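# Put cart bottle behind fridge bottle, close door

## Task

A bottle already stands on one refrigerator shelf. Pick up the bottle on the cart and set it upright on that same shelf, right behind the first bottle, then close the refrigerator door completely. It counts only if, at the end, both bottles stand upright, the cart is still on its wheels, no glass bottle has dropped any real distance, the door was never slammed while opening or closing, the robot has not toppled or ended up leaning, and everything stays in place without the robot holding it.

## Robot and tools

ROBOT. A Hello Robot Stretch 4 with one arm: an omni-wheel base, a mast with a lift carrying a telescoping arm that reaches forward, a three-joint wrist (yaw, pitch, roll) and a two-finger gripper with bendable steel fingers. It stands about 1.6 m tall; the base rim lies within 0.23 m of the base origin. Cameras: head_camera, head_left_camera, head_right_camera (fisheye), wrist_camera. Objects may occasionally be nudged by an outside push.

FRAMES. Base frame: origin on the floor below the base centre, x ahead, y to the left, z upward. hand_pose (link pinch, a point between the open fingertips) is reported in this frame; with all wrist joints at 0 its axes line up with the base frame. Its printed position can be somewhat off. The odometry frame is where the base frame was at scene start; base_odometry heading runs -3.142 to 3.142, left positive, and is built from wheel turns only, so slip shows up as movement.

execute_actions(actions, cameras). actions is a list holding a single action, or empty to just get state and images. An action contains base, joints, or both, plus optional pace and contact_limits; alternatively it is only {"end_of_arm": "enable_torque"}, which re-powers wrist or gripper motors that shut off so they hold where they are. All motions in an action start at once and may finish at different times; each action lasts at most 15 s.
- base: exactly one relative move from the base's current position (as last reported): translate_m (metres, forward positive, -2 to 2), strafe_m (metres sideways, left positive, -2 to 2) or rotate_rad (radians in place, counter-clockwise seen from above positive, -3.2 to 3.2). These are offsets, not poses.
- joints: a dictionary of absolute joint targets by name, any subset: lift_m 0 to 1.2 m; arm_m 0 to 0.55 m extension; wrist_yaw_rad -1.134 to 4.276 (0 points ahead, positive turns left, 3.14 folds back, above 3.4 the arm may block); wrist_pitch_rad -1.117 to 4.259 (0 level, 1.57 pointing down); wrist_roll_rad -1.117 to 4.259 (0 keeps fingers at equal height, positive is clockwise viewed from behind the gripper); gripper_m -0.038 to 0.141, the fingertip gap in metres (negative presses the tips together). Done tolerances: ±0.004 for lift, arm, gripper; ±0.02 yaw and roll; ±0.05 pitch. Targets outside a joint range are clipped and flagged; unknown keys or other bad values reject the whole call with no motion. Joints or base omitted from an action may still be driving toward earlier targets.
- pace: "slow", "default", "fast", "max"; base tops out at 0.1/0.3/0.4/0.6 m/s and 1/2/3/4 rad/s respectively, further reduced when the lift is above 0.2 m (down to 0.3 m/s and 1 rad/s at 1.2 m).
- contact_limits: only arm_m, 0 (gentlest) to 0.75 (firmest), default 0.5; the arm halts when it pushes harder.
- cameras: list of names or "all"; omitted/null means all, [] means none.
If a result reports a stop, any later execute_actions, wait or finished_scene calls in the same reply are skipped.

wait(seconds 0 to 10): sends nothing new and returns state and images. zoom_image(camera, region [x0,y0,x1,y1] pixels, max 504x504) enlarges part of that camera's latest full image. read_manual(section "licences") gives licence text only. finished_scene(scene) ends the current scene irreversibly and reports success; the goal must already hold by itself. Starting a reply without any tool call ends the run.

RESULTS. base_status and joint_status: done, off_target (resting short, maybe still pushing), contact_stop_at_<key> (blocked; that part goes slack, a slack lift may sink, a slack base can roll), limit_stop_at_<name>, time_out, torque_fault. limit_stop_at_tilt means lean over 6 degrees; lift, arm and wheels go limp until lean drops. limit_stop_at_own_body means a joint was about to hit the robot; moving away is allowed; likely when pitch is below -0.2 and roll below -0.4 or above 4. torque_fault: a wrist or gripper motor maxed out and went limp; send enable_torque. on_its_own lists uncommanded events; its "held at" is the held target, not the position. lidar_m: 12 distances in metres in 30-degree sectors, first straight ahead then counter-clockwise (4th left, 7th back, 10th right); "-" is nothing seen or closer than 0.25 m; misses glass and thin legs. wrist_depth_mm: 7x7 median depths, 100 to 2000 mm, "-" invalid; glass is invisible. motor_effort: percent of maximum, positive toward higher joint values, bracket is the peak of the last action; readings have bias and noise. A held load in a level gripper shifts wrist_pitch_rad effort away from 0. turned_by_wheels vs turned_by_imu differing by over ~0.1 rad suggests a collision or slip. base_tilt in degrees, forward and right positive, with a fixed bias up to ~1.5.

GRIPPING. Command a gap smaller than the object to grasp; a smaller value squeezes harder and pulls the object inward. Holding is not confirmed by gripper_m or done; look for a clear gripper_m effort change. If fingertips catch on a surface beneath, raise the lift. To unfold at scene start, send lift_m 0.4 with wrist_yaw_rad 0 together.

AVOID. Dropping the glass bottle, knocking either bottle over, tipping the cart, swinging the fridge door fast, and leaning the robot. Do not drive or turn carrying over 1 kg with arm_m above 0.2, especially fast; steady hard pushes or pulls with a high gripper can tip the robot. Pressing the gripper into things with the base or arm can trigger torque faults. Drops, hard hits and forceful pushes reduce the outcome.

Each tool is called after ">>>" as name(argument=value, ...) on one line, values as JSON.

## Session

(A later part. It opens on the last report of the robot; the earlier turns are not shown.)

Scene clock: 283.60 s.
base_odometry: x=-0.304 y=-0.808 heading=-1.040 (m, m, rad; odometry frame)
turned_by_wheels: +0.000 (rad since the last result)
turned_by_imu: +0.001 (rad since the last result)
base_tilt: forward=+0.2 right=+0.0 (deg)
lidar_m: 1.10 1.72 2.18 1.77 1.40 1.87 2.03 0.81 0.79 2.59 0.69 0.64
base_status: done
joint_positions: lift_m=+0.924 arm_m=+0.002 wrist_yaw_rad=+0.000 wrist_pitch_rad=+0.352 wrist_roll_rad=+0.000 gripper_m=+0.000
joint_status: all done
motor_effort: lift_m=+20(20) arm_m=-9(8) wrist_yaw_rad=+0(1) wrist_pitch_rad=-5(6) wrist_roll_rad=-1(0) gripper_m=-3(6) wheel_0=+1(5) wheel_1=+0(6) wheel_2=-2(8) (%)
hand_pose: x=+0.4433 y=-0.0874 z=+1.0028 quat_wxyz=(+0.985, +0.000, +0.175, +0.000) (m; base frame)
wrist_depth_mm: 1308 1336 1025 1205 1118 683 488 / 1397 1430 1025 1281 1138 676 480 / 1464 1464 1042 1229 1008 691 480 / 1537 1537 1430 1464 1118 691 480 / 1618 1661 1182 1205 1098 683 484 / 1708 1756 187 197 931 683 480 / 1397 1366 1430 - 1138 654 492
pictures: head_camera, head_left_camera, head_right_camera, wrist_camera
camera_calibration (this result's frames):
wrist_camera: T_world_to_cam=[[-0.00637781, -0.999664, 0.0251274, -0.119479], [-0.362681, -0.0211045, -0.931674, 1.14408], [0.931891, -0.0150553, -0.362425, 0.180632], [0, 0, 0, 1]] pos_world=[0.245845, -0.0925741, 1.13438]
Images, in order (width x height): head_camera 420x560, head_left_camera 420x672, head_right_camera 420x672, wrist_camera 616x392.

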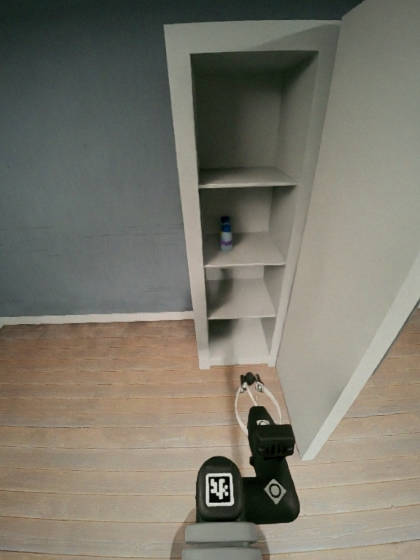

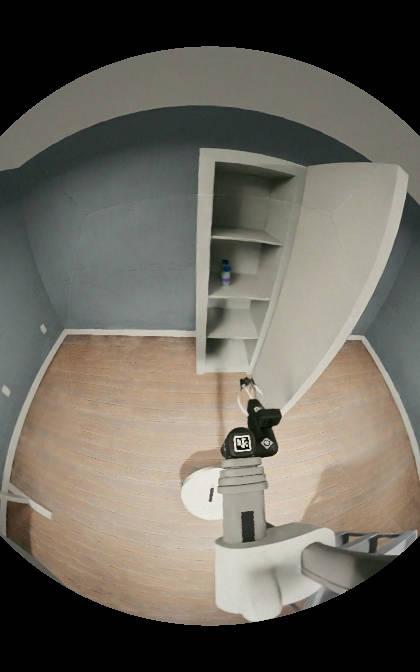

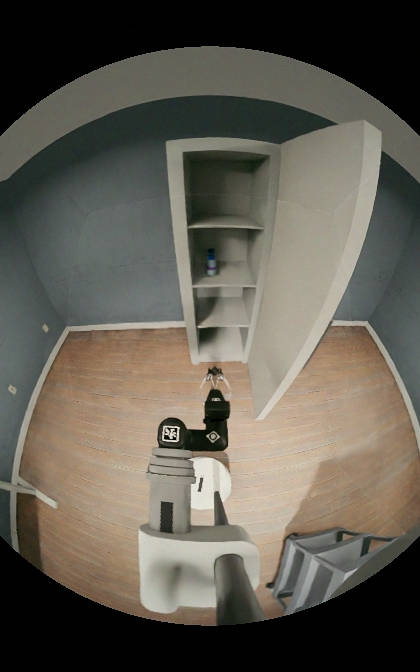

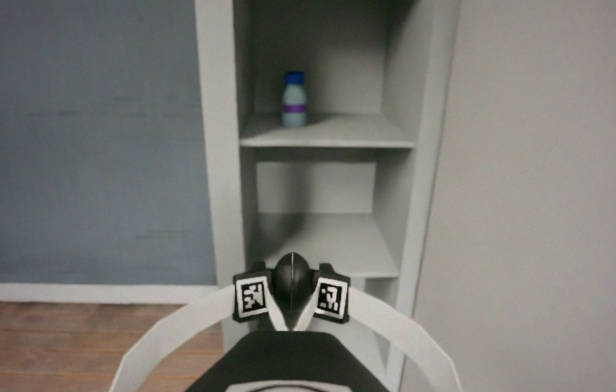

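>>> execute_actions(actions=[{"base":{"translate_m":0.17},"joints":{"wrist_yaw_rad":3.05,"wrist_pitch_rad":0,"lift_m":0.3}}], cameras=[])

>>> execute_actions(actions=[{"base":{"strafe_m":-0.85}}], cameras=[])

>>> execute_actions(actions=[{"base":{"translate_m":0.58}}])

Scene clock: 300.23 s.
base_odometry: x=-0.218 y=-0.954 heading=-1.040 (m, m, rad; odometry frame)
turned_by_wheels: +0.000 (rad since the last result)
turned_by_imu: -0.003 (rad since the last result)
base_tilt: forward=+0.2 right=+0.0 (deg)
lidar_m: 0.92 1.54 2.13 2.09 1.47 1.89 2.21 0.93 1.04 2.59 0.51 0.60
base_status: done
joint_positions: lift_m=+0.300 arm_m=+0.002 wrist_yaw_rad=+3.049 wrist_pitch_rad=+0.002 wrist_roll_rad=+0.000 gripper_m=+0.000
joint_status: all done
motor_effort: lift_m=+19(15) arm_m=-9(9) wrist_yaw_rad=+3(6) wrist_pitch_rad=-6(11) wrist_roll_rad=+0(0) gripper_m=-4(4) wheel_0=-1(4) wheel_1=+0(4) wheel_2=+0(8) (%)
hand_pose: x=-0.1068 y=+0.1136 z=+0.4778 quat_wxyz=(+0.046, -0.001, +0.000, +0.999) (m; base frame)
wrist_depth_mm: 113 143 - - - - - / 108 143 - - - - - / 116 144 - - - - - / 141 220 - - - - - / - - - - - - - / 1281 1576 187 196 1464 1576 1618 / 1078 1025 1078 - 1042 1138 1118
pictures: none
No camera images: the call's "cameras" was empty. Leave "cameras" out to get every camera's image.

Scene clock: 304.40 s.
base_odometry: x=-0.951 y=-1.384 heading=-1.040 (m, m, rad; odometry frame)
turned_by_wheels: +0.000 (rad since the last result)
turned_by_imu: -0.005 (rad since the last result)
base_tilt: forward=+0.2 right=+0.1 (deg)
lidar_m: 1.49 0.45 0.46 2.71 2.27 0.72 0.70 2.30 1.82 1.75 1.84 1.54
base_status: done
joint_positions: lift_m=+0.300 arm_m=+0.002 wrist_yaw_rad=+3.050 wrist_pitch_rad=+0.002 wrist_roll_rad=+0.000 gripper_m=+0.000
joint_status: not commanded
motor_effort: lift_m=+20(20) arm_m=-8(8) wrist_yaw_rad=+2(3) wrist_pitch_rad=-6(6) wrist_roll_rad=+1(0) gripper_m=-5(4) wheel_0=-1(8) wheel_1=+0(8) wheel_2=-1(2) (%)
hand_pose: x=-0.1068 y=+0.1136 z=+0.4777 quat_wxyz=(+0.046, -0.001, +0.000, +0.999) (m; base frame)
wrist_depth_mm: 113 143 - - - - - / 108 143 866 1025 - - - / 116 145 - - - - - / 141 221 878 - - - - / - - - - - - - / 1537 1397 187 196 1464 1576 1618 / 1078 946 1042 - 1042 1138 1138
pictures: none
No camera images: the call's "cameras" was empty. Leave "cameras" out to get every camera's image.

Scene clock: 307.80 s.
base_odometry: x=-0.657 y=-1.885 heading=-1.040 (m, m, rad; odometry frame)
turned_by_wheels: +0.000 (rad since the last result)
turned_by_imu: -0.002 (rad since the last result)
base_tilt: forward=+0.2 right=+0.0 (deg)
lidar_m: 0.89 0.52 0.33 0.29 0.31 2.91 1.26 2.53 1.84 1.73 1.34 0.97
base_status: done
joint_positions: lift_m=+0.300 arm_m=+0.002 wrist_yaw_rad=+3.050 wrist_pitch_rad=+0.002 wrist_roll_rad=+0.000 gripper_m=+0.000
joint_status: not commanded
motor_effort: lift_m=+20(20) arm_m=-8(8) wrist_yaw_rad=+2(2) wrist_pitch_rad=-5(6) wrist_roll_rad=-1(1) gripper_m=-4(4) wheel_0=+0(5) wheel_1=+1(5) wheel_2=+2(9) (%)
hand_pose: x=-0.1068 y=+0.1136 z=+0.4777 quat_wxyz=(+0.046, -0.001, +0.000, +0.999) (m; base frame)
wrist_depth_mm: 113 143 - - - - 319 / 108 143 - - - - 320 / 116 144 1708 - - - 320 / 141 220 - - - - 320 / - - - - - - 322 / 1499 1576 187 196 1499 1336 319 / 1098 1008 1098 - 1042 707 317
pictures: head_camera, head_left_camera, head_right_camera, wrist_camera
camera_calibration (this result's frames):
wrist_camera: T_world_to_cam=[[0.106485, 0.994084, 0.0213755, -0.121464], [0.0232555, 0.0190019, -0.999549, 0.52866], [-0.994042, 0.106935, -0.0210945, 0.1233], [0, 0, 0, 1]] pos_world=[0.123205, 0.0975147, 0.533618]
Images, in order (width x height): head_camera 420x560, head_left_camera 420x672, head_right_camera 420x672, wrist_camera 616x392.

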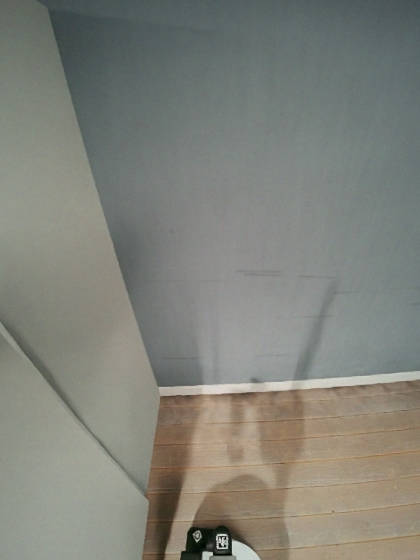

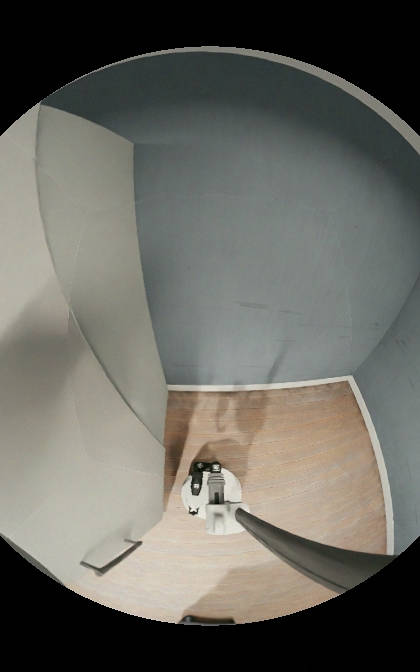

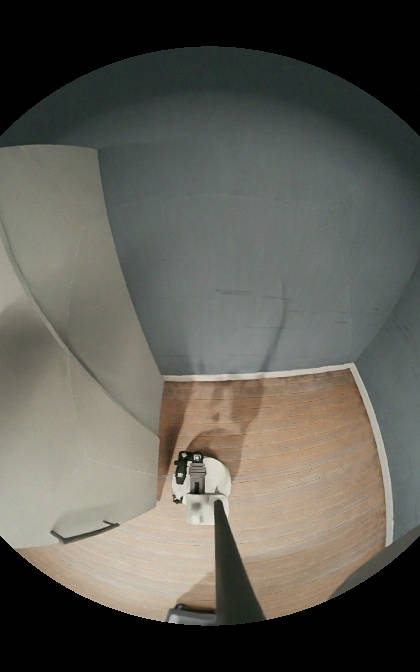

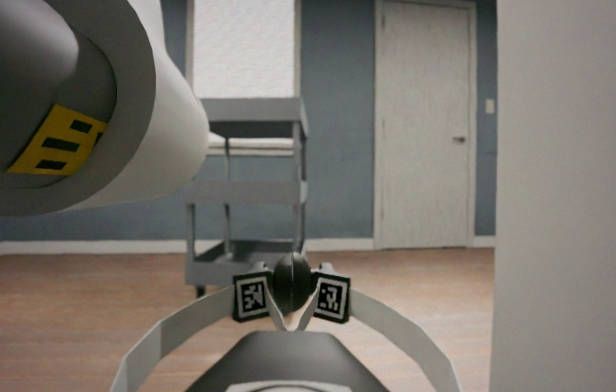

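>>> execute_actions(actions=[{"base":{"translate_m":-0.1},"pace":"slow"}], cameras=[])

>>> execute_actions(actions=[{"base":{"strafe_m":0.45},"pace":"slow"}], cameras=["head_left_camera","head_right_camera"])

Scene clock: 314.77 s.
base_odometry: x=-0.708 y=-1.799 heading=-1.040 (m, m, rad; odometry frame)
turned_by_wheels: +0.000 (rad since the last result)
turned_by_imu: -0.001 (rad since the last result)
base_tilt: forward=+0.2 right=+0.0 (deg)
lidar_m: 0.98 0.47 0.32 0.31 0.26 2.80 1.20 2.54 1.81 1.75 1.49 1.07
base_status: done
joint_positions: lift_m=+0.300 arm_m=+0.002 wrist_yaw_rad=+3.050 wrist_pitch_rad=+0.002 wrist_roll_rad=+0.000 gripper_m=+0.000
joint_status: not commanded
motor_effort: lift_m=+20(20) arm_m=-8(8) wrist_yaw_rad=+2(2) wrist_pitch_rad=-5(6) wrist_roll_rad=+0(1) gripper_m=-6(6) wheel_0=-1(3) wheel_1=+0(5) wheel_2=+0(5) (%)
hand_pose: x=-0.1068 y=+0.1136 z=+0.4777 quat_wxyz=(+0.046, -0.001, +0.000, +0.999) (m; base frame)
wrist_depth_mm: 113 143 - - - - - / 108 143 - - - - - / 116 144 1708 - - - - / 141 220 1397 - - - - / - - 1863 - - - - / 1537 1576 187 197 1464 1661 1464 / 1078 1025 1098 - 1025 1138 1078
pictures: none
No camera images: the call's "cameras" was empty. Leave "cameras" out to get every camera's image.

Scene clock: 320.40 s.
base_odometry: x=-0.320 y=-1.571 heading=-1.040 (m, m, rad; odometry frame)
turned_by_wheels: +0.000 (rad since the last result)
turned_by_imu: +0.001 (rad since the last result)
base_tilt: forward=+0.2 right=+0.0 (deg)
lidar_m: 0.25 0.25 0.25 0.25 2.07 2.53 1.20 1.25 2.31 2.19 1.47 1.05
base_status: done
joint_positions: lift_m=+0.300 arm_m=+0.002 wrist_yaw_rad=+3.050 wrist_pitch_rad=+0.002 wrist_roll_rad=+0.000 gripper_m=+0.000
joint_status: not commanded
motor_effort: lift_m=+20(20) arm_m=-9(8) wrist_yaw_rad=+2(1) wrist_pitch_rad=-6(6) wrist_roll_rad=-1(3) gripper_m=-5(5) wheel_0=-1(7) wheel_1=+1(7) wheel_2=-1(0) (%)
hand_pose: x=-0.1068 y=+0.1136 z=+0.4777 quat_wxyz=(+0.046, -0.001, +0.000, +0.999) (m; base frame)
wrist_depth_mm: 113 143 - - - - - / 108 143 - - - - - / 116 144 1863 - - - - / 141 221 - - - - - / - 1756 - - - - - / 1430 1308 187 196 1499 1618 1618 / 1098 1008 1078 - 1042 1118 1118
pictures: head_left_camera, head_right_camera
Images, in order (width x height): head_left_camera 420x672, head_right_camera 420x672.

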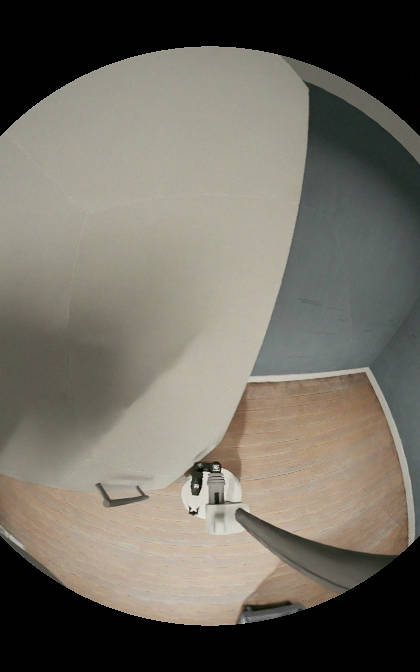

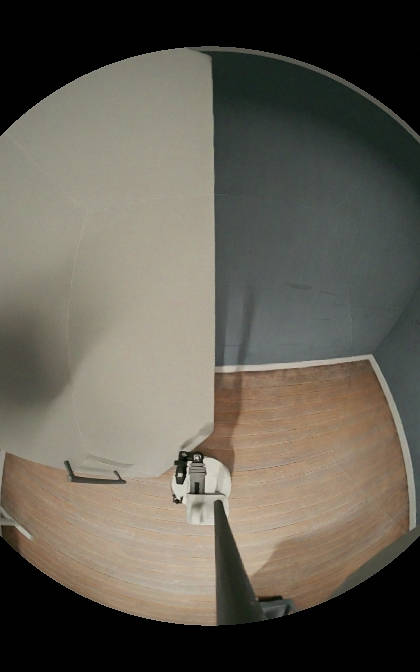

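>>> execute_actions(actions=[{"base":{"strafe_m":0.3},"pace":"slow"}], cameras=["head_camera","head_left_camera"])

Scene clock: 328.30 s.
base_odometry: x=-0.061 y=-1.419 heading=-1.040 (m, m, rad; odometry frame)
turned_by_wheels: +0.000 (rad since the last result)
turned_by_imu: +0.000 (rad since the last result)
base_tilt: forward=+0.2 right=-0.1 (deg)
lidar_m: 0.36 0.36 1.47 2.18 1.79 2.06 1.70 1.29 2.60 2.50 1.48 0.39
base_status: done
joint_positions: lift_m=+0.300 arm_m=+0.001 wrist_yaw_rad=+3.051 wrist_pitch_rad=+0.002 wrist_roll_rad=+0.000 gripper_m=+0.000
joint_status: not commanded
motor_effort: lift_m=+20(20) arm_m=-7(8) wrist_yaw_rad=-1(2) wrist_pitch_rad=-6(6) wrist_roll_rad=+0(2) gripper_m=-5(5) wheel_0=-1(6) wheel_1=+1(6) wheel_2=-1(4) (%)
hand_pose: x=-0.1073 y=+0.1133 z=+0.4777 quat_wxyz=(+0.046, -0.001, +0.000, +0.999) (m; base frame)
wrist_depth_mm: 115 143 - - - - - / 108 143 - - - - - / 115 144 - - - - - / 140 219 - - - - - / 1756 1921 - - - - - / 1308 1618 187 196 1499 1618 1618 / 1118 991 1078 - 1042 1118 1118
pictures: head_camera, head_left_camera
Images, in order (width x height): head_camera 420x560, head_left_camera 420x672.

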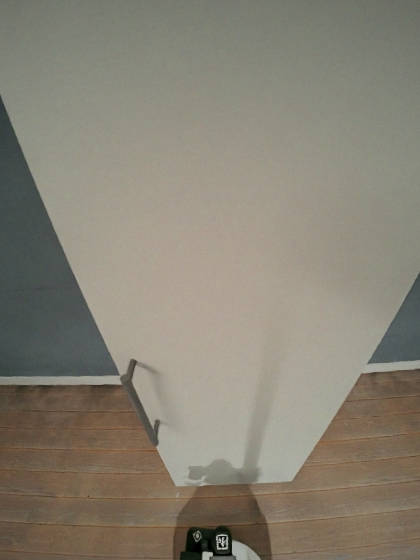

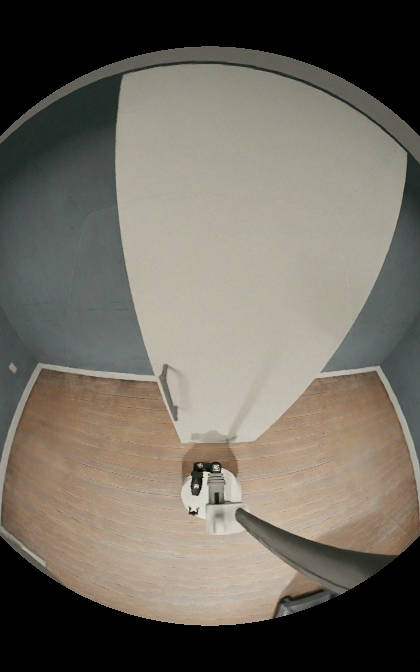

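>>> execute_actions(actions=[{"base":{"translate_m":0.14},"pace":"slow"}], cameras=[])

>>> execute_actions(actions=[{"base":{"translate_m":-0.5}}])

Scene clock: 334.33 s.
base_odometry: x=+0.010 y=-1.540 heading=-1.040 (m, m, rad; odometry frame)
turned_by_wheels: +0.000 (rad since the last result)
turned_by_imu: -0.002 (rad since the last result)
base_tilt: forward=+0.3 right=+0.0 (deg)
lidar_m: 0.25 0.25 1.24 2.19 1.91 2.09 1.76 1.39 2.60 2.50 0.36 0.26
base_status: done
joint_positions: lift_m=+0.300 arm_m=+0.001 wrist_yaw_rad=+3.051 wrist_pitch_rad=+0.002 wrist_roll_rad=+0.000 gripper_m=+0.000
joint_status: not commanded
motor_effort: lift_m=+20(19) arm_m=-7(7) wrist_yaw_rad=+0(1) wrist_pitch_rad=-6(6) wrist_roll_rad=+0(0) gripper_m=-4(5) wheel_0=+0(3) wheel_1=+1(3) wheel_2=-1(5) (%)
hand_pose: x=-0.1073 y=+0.1133 z=+0.4777 quat_wxyz=(+0.046, -0.001, +0.000, +0.999) (m; base frame)
wrist_depth_mm: 114 142 - - - - - / 108 143 - - - - - / 116 144 - - - - - / 141 219 - - - - - / 1921 - - - - - - / 1464 1464 187 196 1464 1618 1618 / 1078 1008 1118 - 1042 1138 1118
pictures: none
No camera images: the call's "cameras" was empty. Leave "cameras" out to get every camera's image.

Scene clock: 337.50 s.
base_odometry: x=-0.243 y=-1.108 heading=-1.040 (m, m, rad; odometry frame)
turned_by_wheels: +0.000 (rad since the last result)
turned_by_imu: +0.001 (rad since the last result)
base_tilt: forward=+0.1 right=+0.0 (deg)
lidar_m: 0.70 0.72 1.94 2.18 1.59 2.10 1.48 0.94 1.25 2.49 1.98 0.77
base_status: done
joint_positions: lift_m=+0.300 arm_m=+0.001 wrist_yaw_rad=+3.050 wrist_pitch_rad=+0.002 wrist_roll_rad=+0.000 gripper_m=+0.000
joint_status: not commanded
motor_effort: lift_m=+20(20) arm_m=-7(7) wrist_yaw_rad=-1(0) wrist_pitch_rad=-7(6) wrist_roll_rad=-2(2) gripper_m=-4(3) wheel_0=+0(5) wheel_1=+1(5) wheel_2=-1(9) (%)
hand_pose: x=-0.1073 y=+0.1133 z=+0.4777 quat_wxyz=(+0.046, -0.001, +0.000, +0.999) (m; base frame)
wrist_depth_mm: 114 142 - - - - - / 108 143 - - - - - / 115 144 - - - - - / 141 220 - - - - - / - - - - - - - / 1078 1430 187 196 1499 1576 1618 / 1060 991 1098 - 1042 1138 1118
pictures: head_camera, head_left_camera, head_right_camera, wrist_camera
camera_calibration (this result's frames):
wrist_camera: T_world_to_cam=[[0.105647, 0.994174, 0.0213763, -0.121286], [0.0233042, 0.0190154, -0.999548, 0.528658], [-0.994131, 0.106097, -0.0211595, 0.123034], [0, 0, 0, 1]] pos_world=[0.122806, 0.0974735, 0.533615]
Images, in order (width x height): head_camera 420x560, head_left_camera 420x672, head_right_camera 420x672, wrist_camera 616x392.

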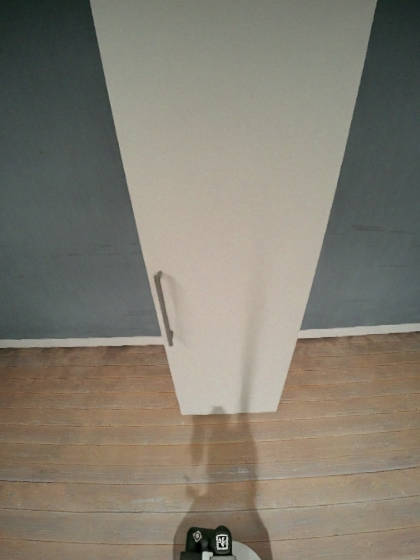

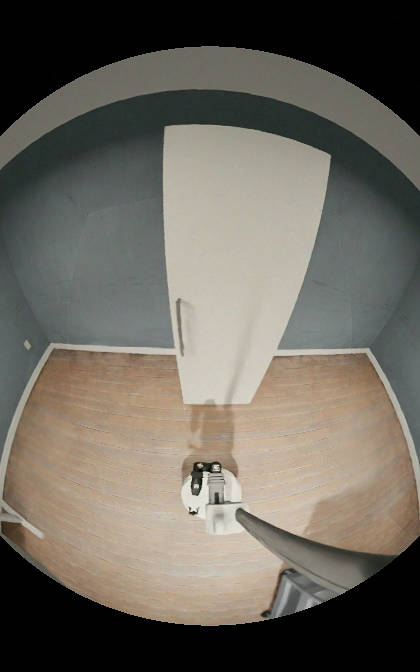

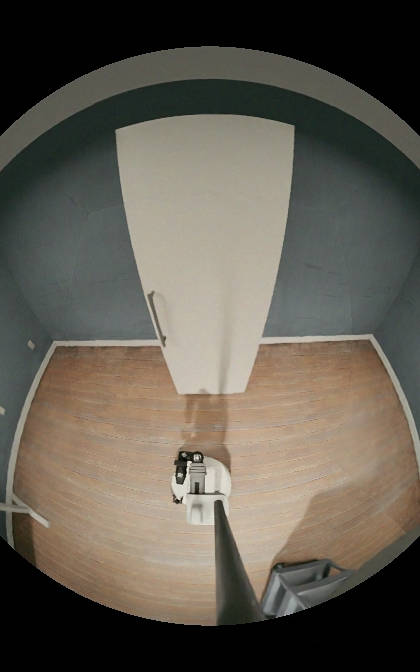

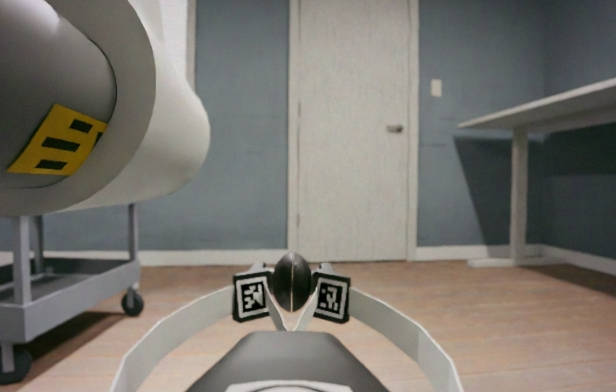

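>>> finished_scene(scene=1)

The scene is finished: the task was done.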